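# Move orange-label carton onto raised block inside tape

## Task

Set the carton bearing the orange label on top of the raised block so that no part of it extends beyond the blue tape outline there; the remaining two cartons must stay upright on the low platform, neither stacked on the other nor overhanging the platform's edge. Everything has to stay put without the robot supporting it, so release suction and withdraw the tool at the end.

## Robot and tools

Robot: a single six-joint arm (xarm6 type) with a vacuum cup instead of fingers. The controlled point is the cup point: the centre of the cup's rim when it touches nothing. The cup points along the cup point's own +z axis. About 4 cm behind the rim the tool widens to roughly 9 cm sideways (body plus wrist camera), so leave room when going near boxes or edges.

Frame: scene frame, origin on the table surface directly under the arm base, +z up, +y to the left when facing along +x. Positions are in metres, quaternions are written w first (qw, qx, qy, qz). The arm base may sit slightly tilted. The reported cup point position can be a little off, more so at long reach.

Row format (used by execute_actions and move): 8 numbers [x, y, z, qw, qx, qy, qz, suction]. x, y, z and the quaternion are an absolute target pose of the cup point in the scene frame, not an offset. The last number is in [-1, 1]: above 0.01 turns suction on, 0.01 or below turns it off; the setting persists until changed. There is only one arm, so each row describes it alone.

execute_actions(actions): a list of actions; each action is a list of 1 to 15 rows, each row played for one 1/30 s step; if fewer than 15 rows are given the final row is repeated to fill 15 steps (0.5 s per action). An empty list just returns state and images. Every step the commanded pose is clipped to at most 70 mm and 16 degrees from where the cup point actually is, so far targets need several actions. A target more than 0.6 m from the cup point's current position along any of its axes is refused; if the first action fails that check or any action is malformed, nothing runs. Repeat the desired quaternion in every row rather than copying a drifted reported one.

move(target, speed, blocking): target is one 8-number row as above (absolute pose plus suction, the suction value applied at the start). The cup point follows a straight path there; speed is the path's top speed in m/s, 0.002 to 0.5, default 0.25 (rotation up to twice that in rad/s). A path lasts 0.5 to 10 s and stops short if it would be longer. It does not avoid obstacles and the real arm may lag or overshoot speed, especially near full extension. With blocking=false the call returns after 0.5 s while motion continues; then execute_actions and other moves are refused until wait or stop shows it finished. The result adds a move: line with the outcome (done, off_target, moving, held, fault), the limits that acted (paced = pose clipped; held = a check blocked some steps, after which the arm may jump faster), and the distance left to target.



Result lines: state gives cup point position, quaternion and velocities. Hand target is the pose the controller is currently driving toward. A pose unreachable line means the clearance check (which treats any mount under the base as arm) altered or blocked the command. suction_measured shows vacuum: near 0 with no seal, 0.83 or more on an airtight face, lower with leaks. part_present turns 1 at 0.50 and back to 0 below 0.45. Joint torques are raw drive outputs with offsets and noise. MOTOR HOT appears from 65 °C; at 80 °C an OVER-TEMPERATURE FAULT brakes the arm until it cools, so avoid long holds under load.

Cameras: cam_head_left, cam_head_right (fixed) and cam_wrist (on the tool), each 504x504, with calibration given as K, distortion D and T_world_to_cam; real poses may deviate by a few degrees and millimetres.

Picking: switch suction on and press the 36 mm rim flat onto a smooth face of the carton (top face, away from edges, seams and labels with gaps) so it seals all round. Under vacuum the cup shortens, so the load sits up to about 12 mm nearer the tool. To release, set the carton down so it rests on the block, then turn suction off, and lift at least 15 mm before assuming it is free. If the cup seals onto the table, turning suction off frees it.

Cautions: approach slowly near contact; fast moves and targets far below a surface press hard. If contact torque hits a joint limit (waist 46.5, shoulder 46.5, elbow 27.9, forearm roll 27.9, wrist pitch 18.6, wrist roll 18.6 N m), the arm backs off, freezes 10 s and drops the rest of the call. Do not drop, slam or knock the cartons, and never push anything off the table. Loose objects may occasionally be nudged by outside disturbances, so check the final layout before finishing.

Each tool is called after "Request:" by a JSON object that holds its "name" and its "arguments".

## Session

Request:
{"name": "execute_actions", "arguments": {"actions": []}}

Scene clock: 0.00 s.
end_effector_position=(+0.3981, -0.0217, +0.3009) suction_measured=0.00 part_present=0 end_effector_quat_wxyz=(-0.001, +0.027, +1.000, +0.002) end_effector_velocity=(+0.000, +0.000, +0.001) end_effector_angular_velocity=(+0.001, -0.001, +0.000)
Joint positions: [-0.001 -0.265 -0.927 -0.001  1.196  2.359]
Joint velocities: [ 0.001 -0.001 -0.001  0.001  0.001 -0.   ]
Joint torques (N m, as the arm reports them, + toward a larger angle): no reading
Hand target: +0.398, -0.022, +0.301; -0.001, +0.027, +1.000, +0.002

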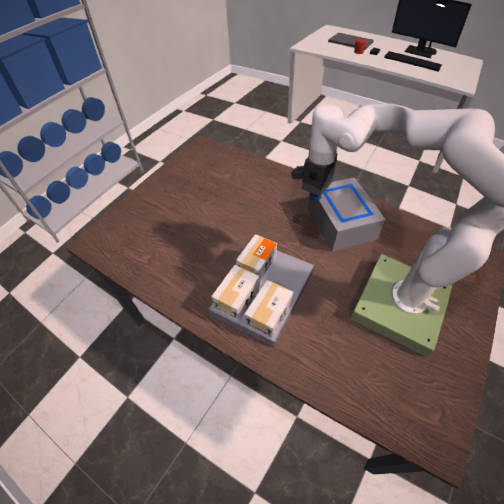

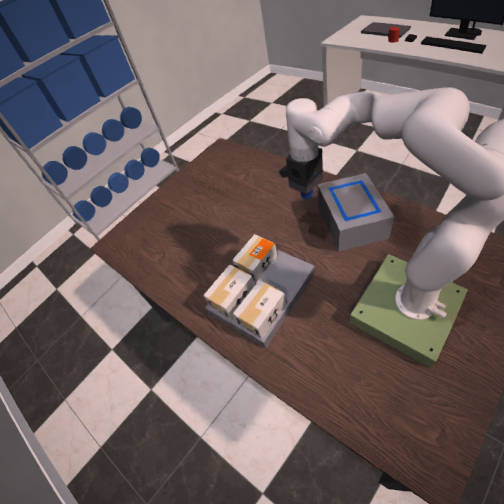

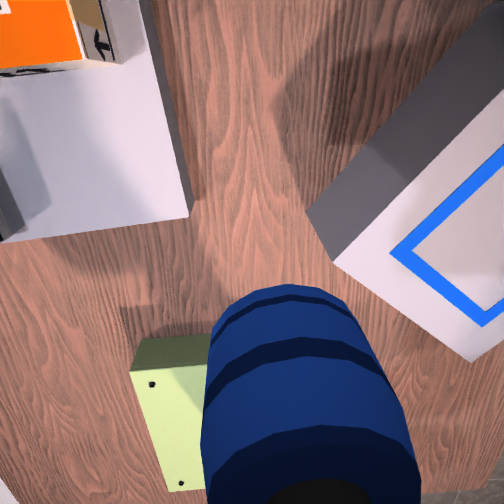

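Request:
{"name": "zoom_image", "arguments": {"camera": "cam_head_left", "region": [190, 160, 400, 350]}}

Request:
{"name": "zoom_image", "arguments": {"camera": "cam_head_right", "region": [190, 160, 400, 350]}}

Region (190, 160, 400, 350) of cam_head_left's 504x504 image, scaled by 2.400, with more detail than that image has; it fills the top 456 rows of this view, and the rest is white.

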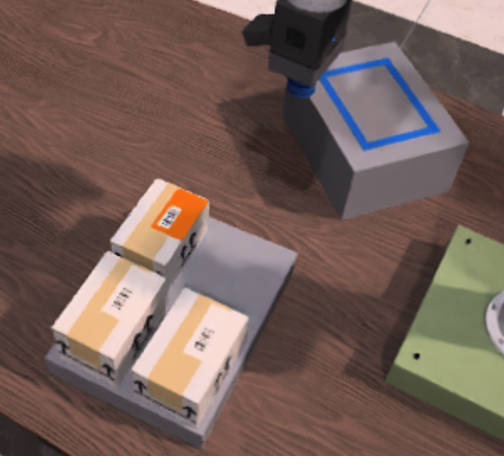

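Region (190, 160, 400, 350) of cam_head_right's 504x504 image, scaled by 2.400, with more detail than that image has; it fills the top 456 rows of this view, and the rest is white.

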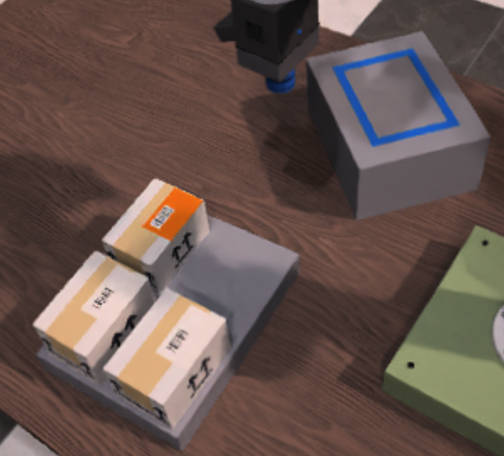

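Request:
{"name": "move", "arguments": {"target": [0.47,0.12,0.3,0,0,1,0,-1]}}

Scene clock: 9.30 s.
end_effector_position=(+0.4702, +0.1193, +0.3001) suction_measured=0.00 part_present=0 end_effector_quat_wxyz=(+0.000, +0.000, +1.000, -0.001) end_effector_velocity=(-0.000, +0.002, -0.001) end_effector_angular_velocity=(-0.002, +0.004, +0.003)
Joint positions: [ 0.302  0.033 -1.238 -0.005  1.207  2.611]
Joint velocities: [ 0.004  0.005 -0.003 -0.001  0.002  0.002]
Joint torques (N m, as the arm reports them, + toward a larger angle): [  1.85 -19.79 -13.62  -0.06  -1.35   0.24]
Hand target: +0.470, +0.120, +0.300; +0.000, +0.000, +1.000, -0.001
Off the commanded pose: 0.001 m, 0 deg.
move: done
camera_calibration (this result's frames):
cam_wrist: T_world_to_cam=[[-0.0377529, -0.99746, 0.0604076, 0.126435], [-0.886747, 0.06131, 0.458171, 0.2943], [-0.46071, -0.036269, -0.886809, 0.566651], [0, 0, 0, 1]] pos_world=[0.526805, 0.128622, 0.360034]

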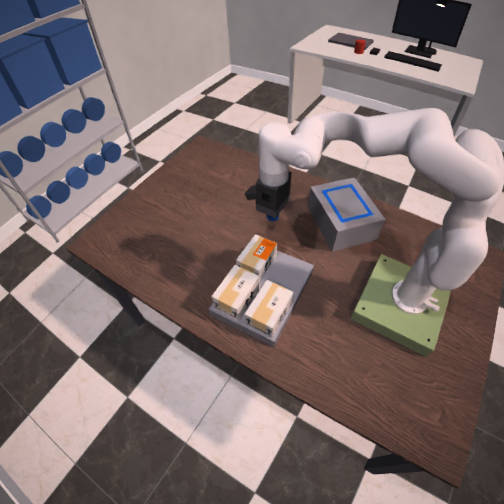

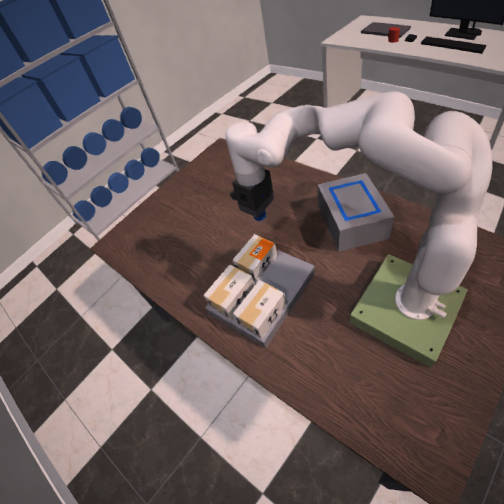

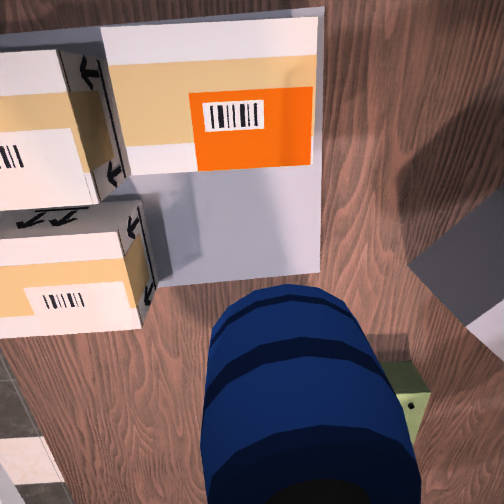

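Request:
{"name": "move", "arguments": {"target": [0.38,-0.23,0.36,0,0,1,0,-1], "speed": 0.4}}

Scene clock: 19.17 s.
end_effector_position=(+0.3797, -0.2287, +0.3600) suction_measured=0.00 part_present=0 end_effector_quat_wxyz=(-0.000, -0.000, +1.000, +0.001) end_effector_velocity=(-0.000, -0.003, +0.000) end_effector_angular_velocity=(+0.000, +0.000, -0.002)
Joint positions: [-0.488 -0.129 -1.232 -0.002  1.363  1.818]
Joint velocities: [-0.007  0.005 -0.006  0.     0.002 -0.004]
Joint torques (N m, as the arm reports them, + toward a larger angle): [  1.87 -16.44 -13.73  -0.39  -1.3    0.11]
Hand target: +0.380, -0.229, +0.360; -0.000, +0.000, +1.000, +0.001
Off the commanded pose: 0.001 m, 0 deg.
move: done
camera_calibration (this result's frames):
cam_wrist: T_world_to_cam=[[-0.0364702, -0.997736, 0.0565086, -0.226864], [-0.886204, 0.0584235, 0.459596, 0.206605], [-0.461857, -0.0333166, -0.886328, 0.566352], [0, 0, 0, 1]] pos_world=[0.436394, -0.219552, 0.419839]

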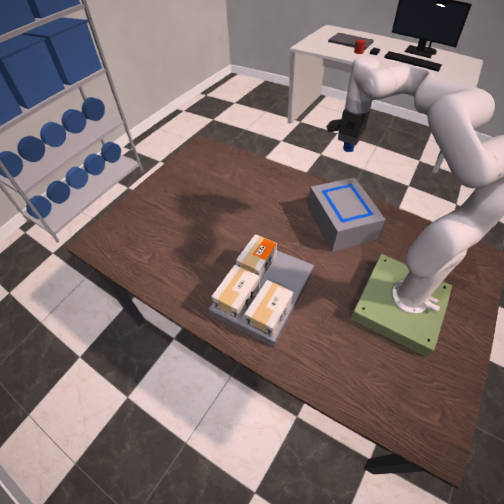

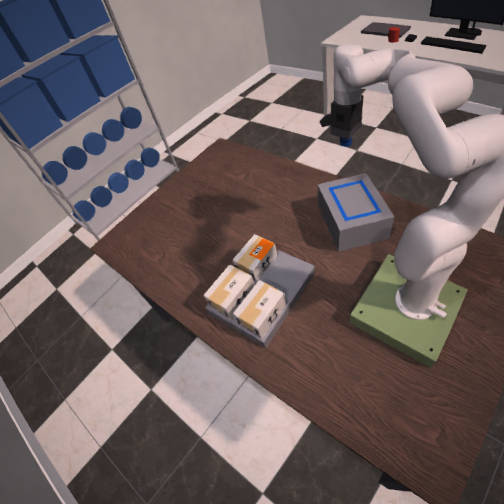

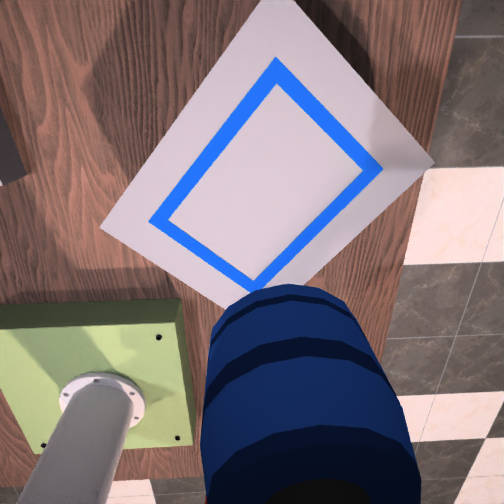

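Request:
{"name": "move", "arguments": {"target": [0.512,0.138,0.17,0,0,1,0,-1], "speed": 0.4}}

Request:
{"name": "move", "arguments": {"target": [0.512,0.138,0.095,0,0,1,0,1], "speed": 0.04}}

Scene clock: 29.37 s.
end_effector_position=(+0.5124, +0.1368, +0.1705) suction_measured=0.00 part_present=0 end_effector_quat_wxyz=(+0.001, +0.000, +1.000, -0.001) end_effector_velocity=(-0.002, +0.003, -0.004) end_effector_angular_velocity=(-0.003, +0.008, +0.005)
Joint positions: [ 0.314  0.313 -1.215 -0.008  0.904  2.625]
Joint velocities: [ 0.006  0.009 -0.002 -0.001  0.001  0.002]
Joint torques (N m, as the arm reports them, + toward a larger angle): [  1.97 -24.13 -12.89  -0.01  -1.27   0.11]
Hand target: +0.512, +0.137, +0.170; +0.000, -0.000, +1.000, -0.001
Off the commanded pose: 0.001 m, 0 deg.
move: done
camera_calibration (this result's frames):
cam_wrist: T_world_to_cam=[[-0.037406, -0.99738, 0.0619116, 0.152877], [-0.887024, 0.0616714, 0.457586, 0.390211], [-0.460205, -0.0378007, -0.887008, 0.471764], [0, 0, 0, 1]] pos_world=[0.568953, 0.146244, 0.230438]

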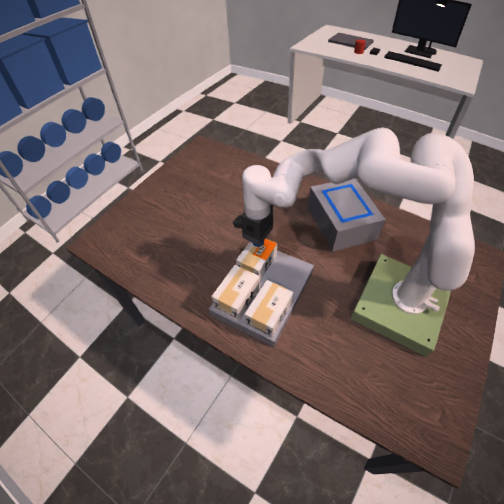

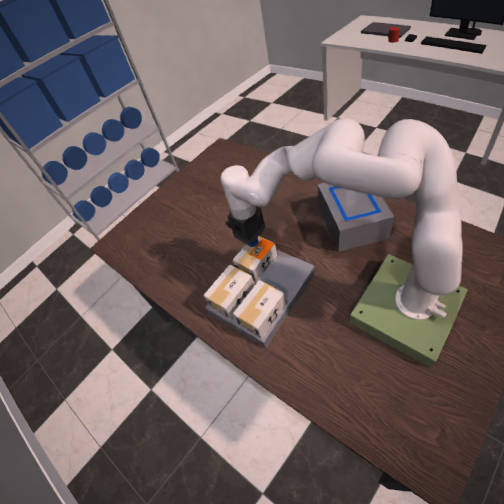

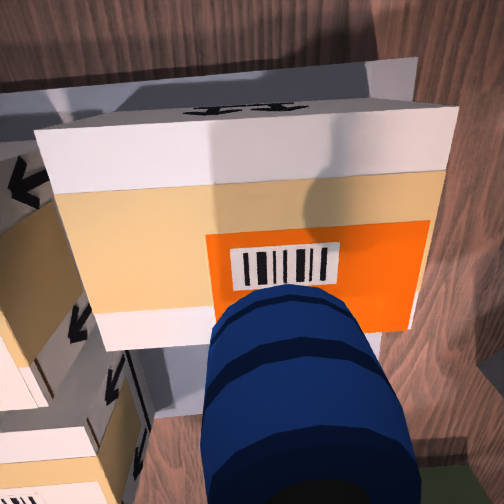

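Scene clock: 31.50 s.
end_effector_position=(+0.5194, +0.1400, +0.1080) suction_measured=1.00 part_present=1 end_effector_quat_wxyz=(+0.013, -0.000, +1.000, +0.003) end_effector_velocity=(+0.000, +0.000, +0.000) end_effector_angular_velocity=(+0.002, -0.008, +0.001)
Joint positions: [ 0.315  0.427 -1.174 -0.005  0.723  2.624]
Joint velocities: [ 0.001 -0.005  0.009  0.    -0.012  0.   ]
Joint torques (N m, as the arm reports them, + toward a larger angle): [ 1.84  6.01 -0.43 -0.02 -1.86  0.19]
Hand target: +0.512, +0.138, +0.095; -0.000, -0.000, +1.000, +0.000
Off the commanded pose: 0.015 m, 1 deg.
move: off_target
camera_calibration (this result's frames):
cam_wrist: T_world_to_cam=[[-0.038501, -0.997927, 0.0515637, 0.161894], [-0.897663, 0.0572104, 0.436953, 0.433158], [-0.438997, -0.0294638, -0.898005, 0.408662], [0, 0, 0, 1]] pos_world=[0.574464, 0.148818, 0.169363]

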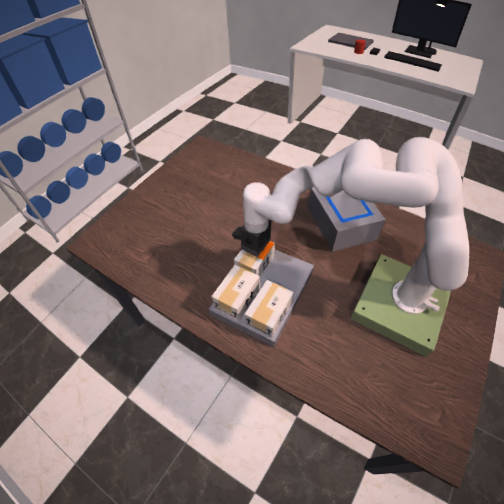

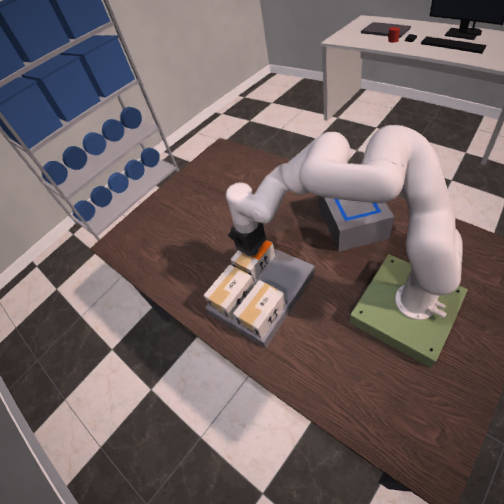

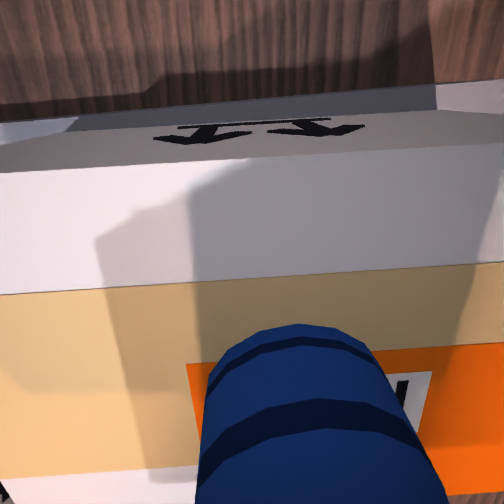

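Request:
{"name": "move", "arguments": {"target": [0.512,0.138,0.26,0,0,1,0,1], "speed": 0.2}}

Request:
{"name": "move", "arguments": {"target": [0.34,-0.246,0.26,0,-0.394,0.919,0,1], "speed": 0.3}}

Scene clock: 36.40 s.
end_effector_position=(+0.5119, +0.1379, +0.2590) suction_measured=1.00 part_present=1 end_effector_quat_wxyz=(-0.001, +0.000, +1.000, -0.000) end_effector_velocity=(+0.005, +0.001, +0.011) end_effector_angular_velocity=(+0.005, -0.022, +0.000)
Joint positions: [ 0.316  0.215 -1.347 -0.004  1.137  2.624]
Joint velocities: [-0.    -0.009 -0.014 -0.001 -0.     0.   ]
Joint torques (N m, as the arm reports them, + toward a larger angle): [  1.76 -25.61 -15.05  -0.01  -1.58   0.24]
Hand target: +0.512, +0.138, +0.260; +0.000, +0.000, +1.000, -0.000
Off the commanded pose: 0.001 m, 0 deg.
move: done
camera_calibration (this result's frames):
cam_wrist: T_world_to_cam=[[-0.037467, -0.997476, 0.0603107, 0.148873], [-0.885592, 0.0611034, 0.460426, 0.347776], [-0.46295, -0.0361599, -0.885647, 0.550895], [0, 0, 0, 1]] pos_world=[0.568602, 0.147167, 0.318794]

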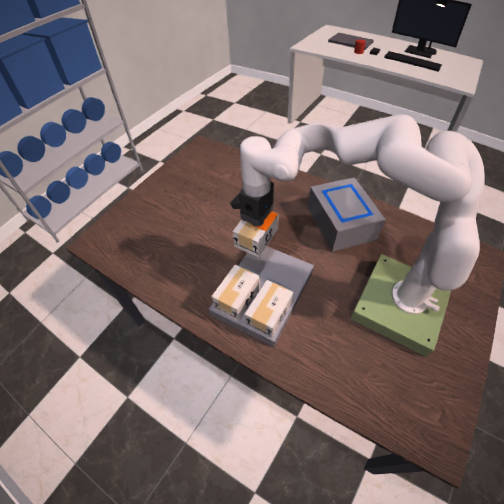

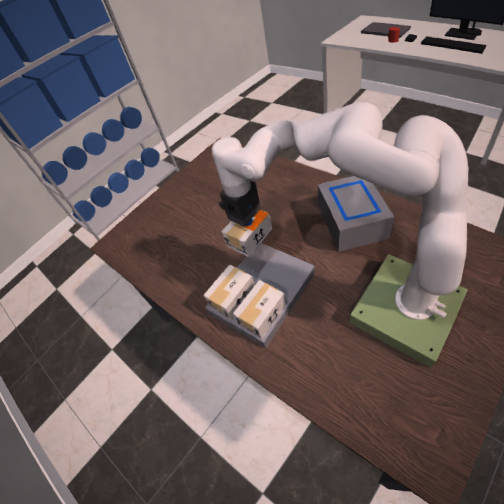

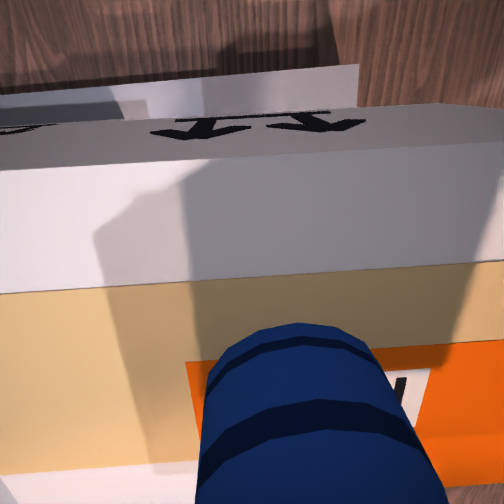

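Scene clock: 38.33 s.
end_effector_position=(+0.3397, -0.2445, +0.2601) suction_measured=1.00 part_present=1 end_effector_quat_wxyz=(+0.000, -0.394, +0.919, +0.002) end_effector_velocity=(-0.001, -0.002, +0.001) end_effector_angular_velocity=(+0.004, -0.002, +0.003)
Joint positions: [-0.571 -0.169 -0.903 -0.002  1.074  0.926]
Joint velocities: [-0.008  0.002 -0.005  0.005  0.003 -0.013]
Joint torques (N m, as the arm reports them, + toward a larger angle): [  1.71 -17.01 -14.86   0.03  -1.64   0.26]
Hand target: +0.339, -0.245, +0.260; +0.000, -0.394, +0.919, +0.002
Off the commanded pose: 0.002 m, 0 deg.
move: done
camera_calibration (this result's frames):
cam_wrist: T_world_to_cam=[[0.697226, -0.714589, 0.056901, -0.418541], [-0.654426, -0.602104, 0.457381, -0.0216574], [-0.29258, -0.356136, -0.887448, 0.322655], [0, 0, 0, 1]] pos_world=[0.372047, -0.197216, 0.32006]

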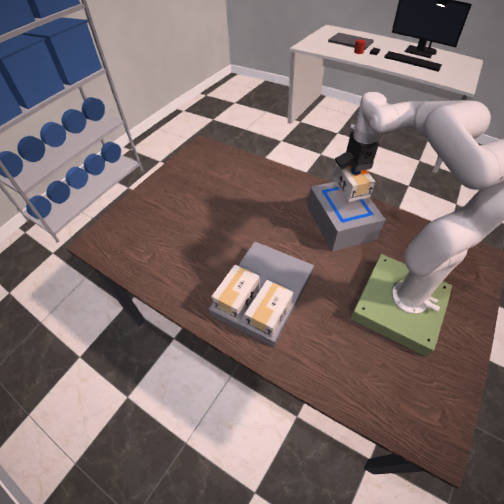

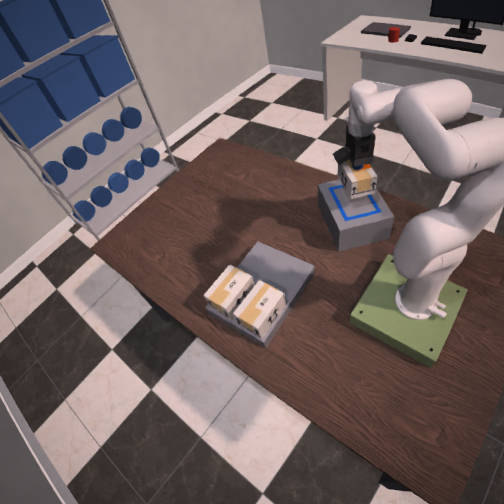

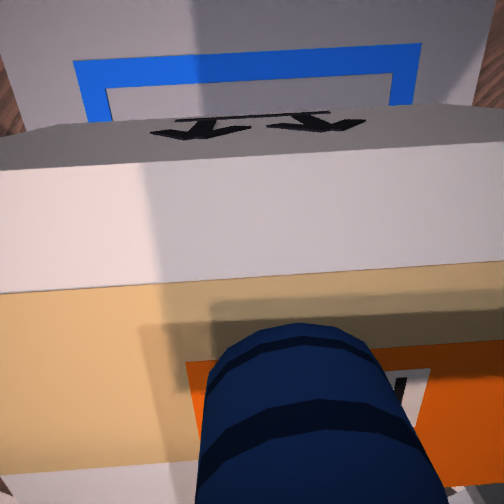

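Request:
{"name": "move", "arguments": {"target": [0.34,-0.246,0.21,0,-0.394,0.919,0,1], "speed": 0.08}}

Scene clock: 40.43 s.
end_effector_position=(+0.3402, -0.2461, +0.2106) suction_measured=1.00 part_present=1 end_effector_quat_wxyz=(+0.000, -0.394, +0.919, -0.000) end_effector_velocity=(+0.001, -0.001, -0.000) end_effector_angular_velocity=(-0.003, -0.003, +0.001)
Joint positions: [-0.573 -0.106 -0.819 -0.005  0.923  0.927]
Joint velocities: [ 0.     0.002  0.    -0.001 -0.006  0.   ]
Joint torques (N m, as the arm reports them, + toward a larger angle): [  1.8  -18.02 -14.36  -0.01  -1.56   0.22]
Hand target: +0.340, -0.246, +0.210; +0.000, -0.394, +0.919, +0.000
Off the commanded pose: 0.001 m, 0 deg.
move: done
camera_calibration (this result's frames):
cam_wrist: T_world_to_cam=[[0.69696, -0.714557, 0.0604576, -0.417881], [-0.655201, -0.600257, 0.458697, 0.000764292], [-0.291475, -0.359305, -0.886534, 0.276923], [0, 0, 0, 1]] pos_world=[0.372463, -0.198641, 0.270415]

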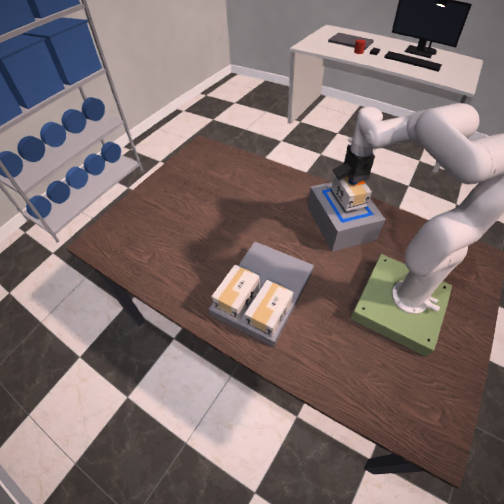

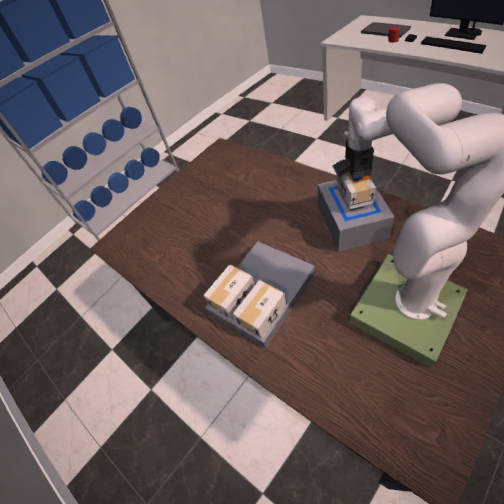

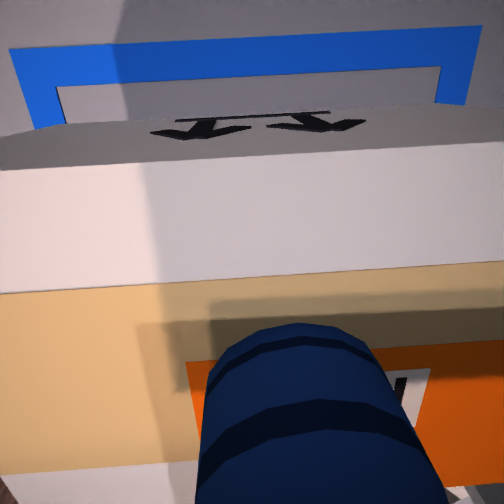

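Request:
{"name": "move", "arguments": {"target": [0.34,-0.246,0.175,0,-0.394,0.919,0,1], "speed": 0.025}}

Scene clock: 43.80 s.
end_effector_position=(+0.3432, -0.2482, +0.1805) suction_measured=1.00 part_present=1 end_effector_quat_wxyz=(+0.003, -0.394, +0.919, -0.006) end_effector_velocity=(-0.001, +0.000, -0.004) end_effector_angular_velocity=(+0.001, +0.001, -0.001)
Joint positions: [-0.573 -0.052 -0.779 -0.006  0.817  0.927]
Joint velocities: [-0.001  0.006  0.005  0.    -0.009  0.   ]
Joint torques (N m, as the arm reports them, + toward a larger angle): [ 1.84  2.3  -3.07  0.04 -1.96  0.15]
Hand target: +0.340, -0.246, +0.175; +0.000, -0.394, +0.919, +0.000
Off the commanded pose: 0.007 m, 1 deg.
move: off_target
camera_calibration (this result's frames):
cam_wrist: T_world_to_cam=[[0.696311, -0.714099, 0.0721981, -0.421428], [-0.659638, -0.597051, 0.456516, 0.0179], [-0.282892, -0.365502, -0.886781, 0.245984], [0, 0, 0, 1]] pos_world=[0.374839, -0.200347, 0.240388]

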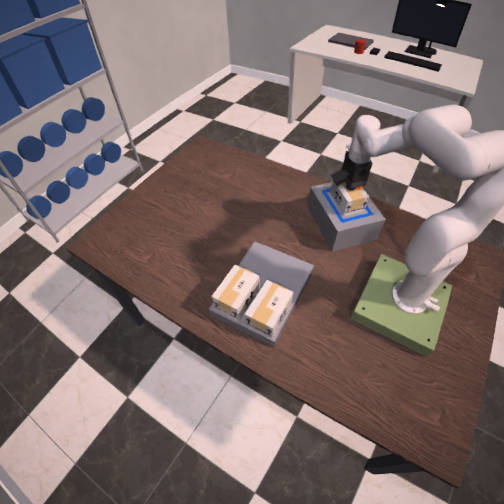

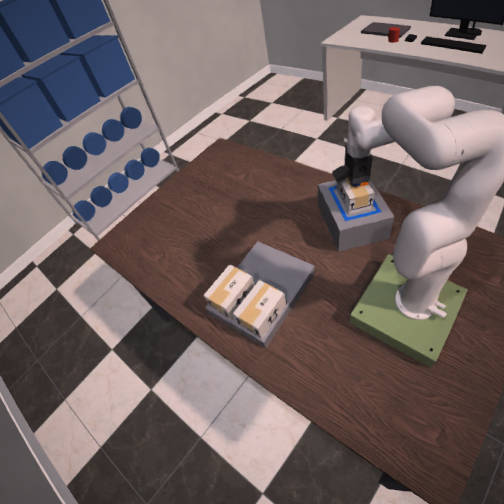

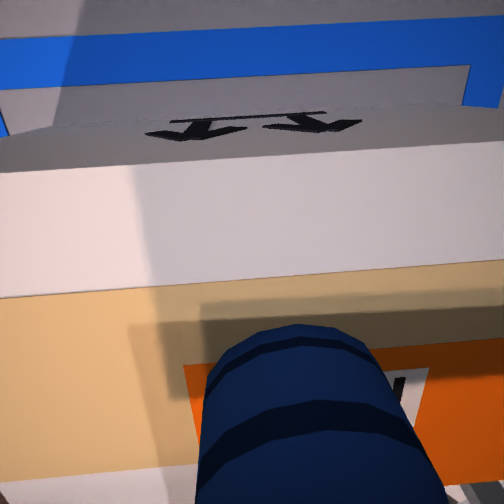

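Request:
{"name": "execute_actions", "arguments": {"actions": [[[0.342,-0.247,0.184,0,-0.394,0.919,0,-1]],[[0.342,-0.247,0.2,0,-0.394,0.919,0,-1]]]}}

Request:
{"name": "move", "arguments": {"target": [0.4,-0.2,0.36,0,-0.2,0.98,0,-1]}}

Scene clock: 46.77 s.
end_effector_position=(+0.3413, -0.2465, +0.1989) suction_measured=0.00 part_present=0 end_effector_quat_wxyz=(-0.001, -0.394, +0.919, +0.001) end_effector_velocity=(+0.005, -0.004, +0.008) end_effector_angular_velocity=(-0.013, -0.018, -0.000)
Joint positions: [-0.572 -0.081 -0.81  -0.006  0.893  0.928]
Joint velocities: [-0.    -0.007 -0.013 -0.    -0.003 -0.   ]
Joint torques (N m, as the arm reports them, + toward a larger angle): [  1.9  -16.22 -12.6    0.01  -1.29   0.16]
Hand target: +0.342, -0.247, +0.200; -0.000, -0.394, +0.919, -0.000
Off the commanded pose: 0.001 m, 0 deg.
camera_calibration (this result's frames):
cam_wrist: T_world_to_cam=[[0.697039, -0.714812, 0.0564063, -0.417484], [-0.653719, -0.6012, 0.459576, 0.00566978], [-0.294599, -0.357216, -0.886345, 0.268318], [0, 0, 0, 1]] pos_world=[0.373755, -0.199166, 0.258766]

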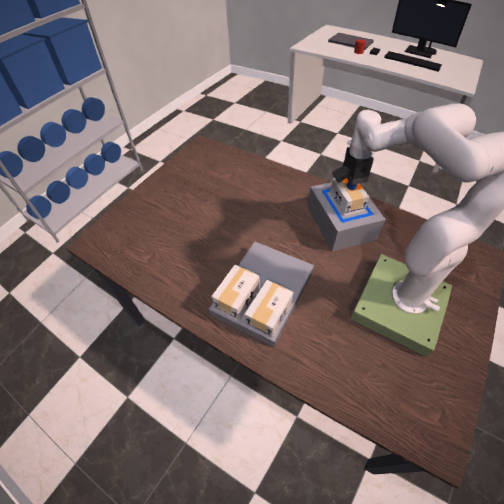

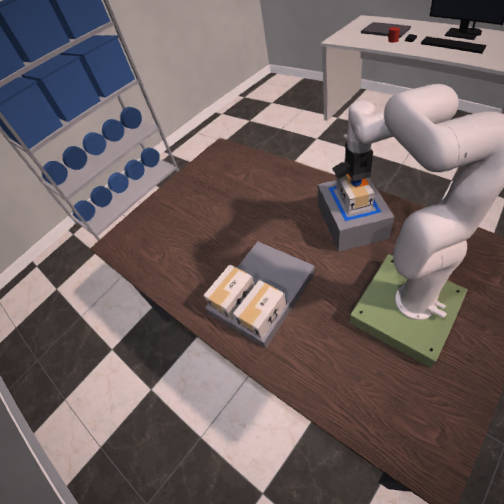

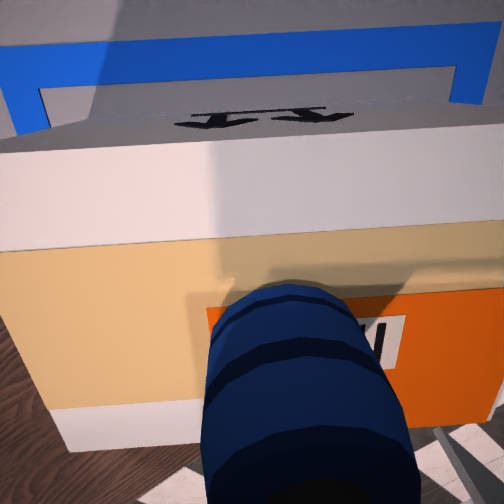

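Scene clock: 48.07 s.
end_effector_position=(+0.3999, -0.2005, +0.3592) suction_measured=0.00 part_present=0 end_effector_quat_wxyz=(-0.001, -0.200, +0.980, +0.000) end_effector_velocity=(+0.002, -0.001, +0.006) end_effector_angular_velocity=(-0.005, -0.007, -0.004)
Joint positions: [-0.409 -0.116 -1.244 -0.005  1.361  1.496]
Joint velocities: [ 0.002  0.    -0.015 -0.001  0.006  0.006]
Joint torques (N m, as the arm reports them, + toward a larger angle): [  1.81 -16.6  -13.87   0.    -1.26   0.21]
Hand target: +0.400, -0.200, +0.360; -0.000, -0.200, +0.980, -0.000
Off the commanded pose: 0.001 m, 0 deg.
move: done
camera_calibration (this result's frames):
cam_wrist: T_world_to_cam=[[0.356395, -0.932462, 0.0591331, -0.342867], [-0.838633, -0.291347, 0.46023, 0.133776], [-0.411919, -0.213615, -0.885828, 0.519612], [0, 0, 0, 1]] pos_world=[0.448423, -0.169738, 0.418994]

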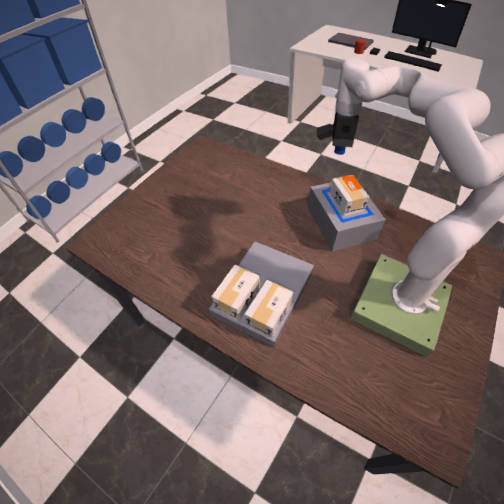

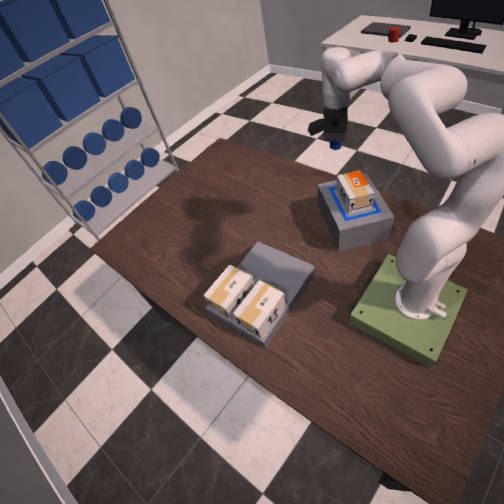

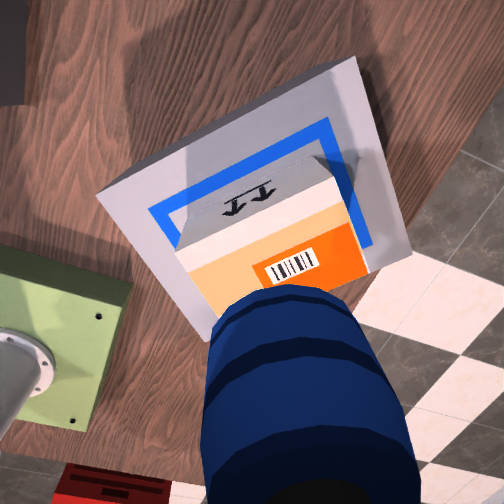

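Request:
{"name": "zoom_image", "arguments": {"camera": "cam_head_left", "region": [295, 160, 395, 250]}}

Request:
{"name": "zoom_image", "arguments": {"camera": "cam_head_left", "region": [195, 230, 325, 350]}}

Region (295, 160, 395, 250) of cam_head_left's 504x504 image, scaled by 5.040, with more detail than that image has; it fills the top 454 rows of this view, and the rest is white.

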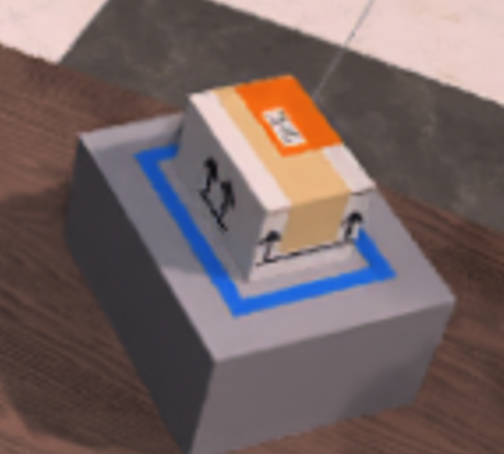

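Region (195, 230, 325, 350) of cam_head_left's 504x504 image, scaled by 3.877, with more detail than that image has; it fills the top 465 rows of this view, and the rest is white.

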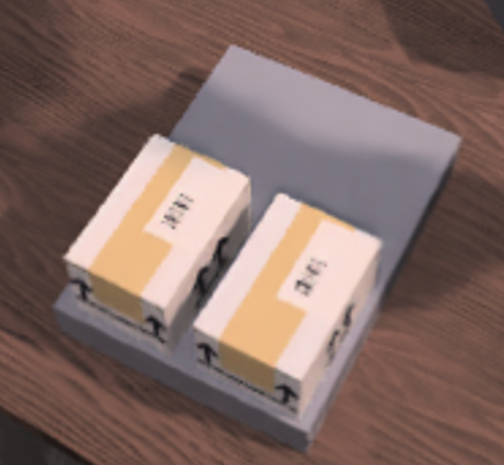

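Request:
{"name": "finished_scene", "arguments": {"scene": 1}}

The scene is finished: the task was done.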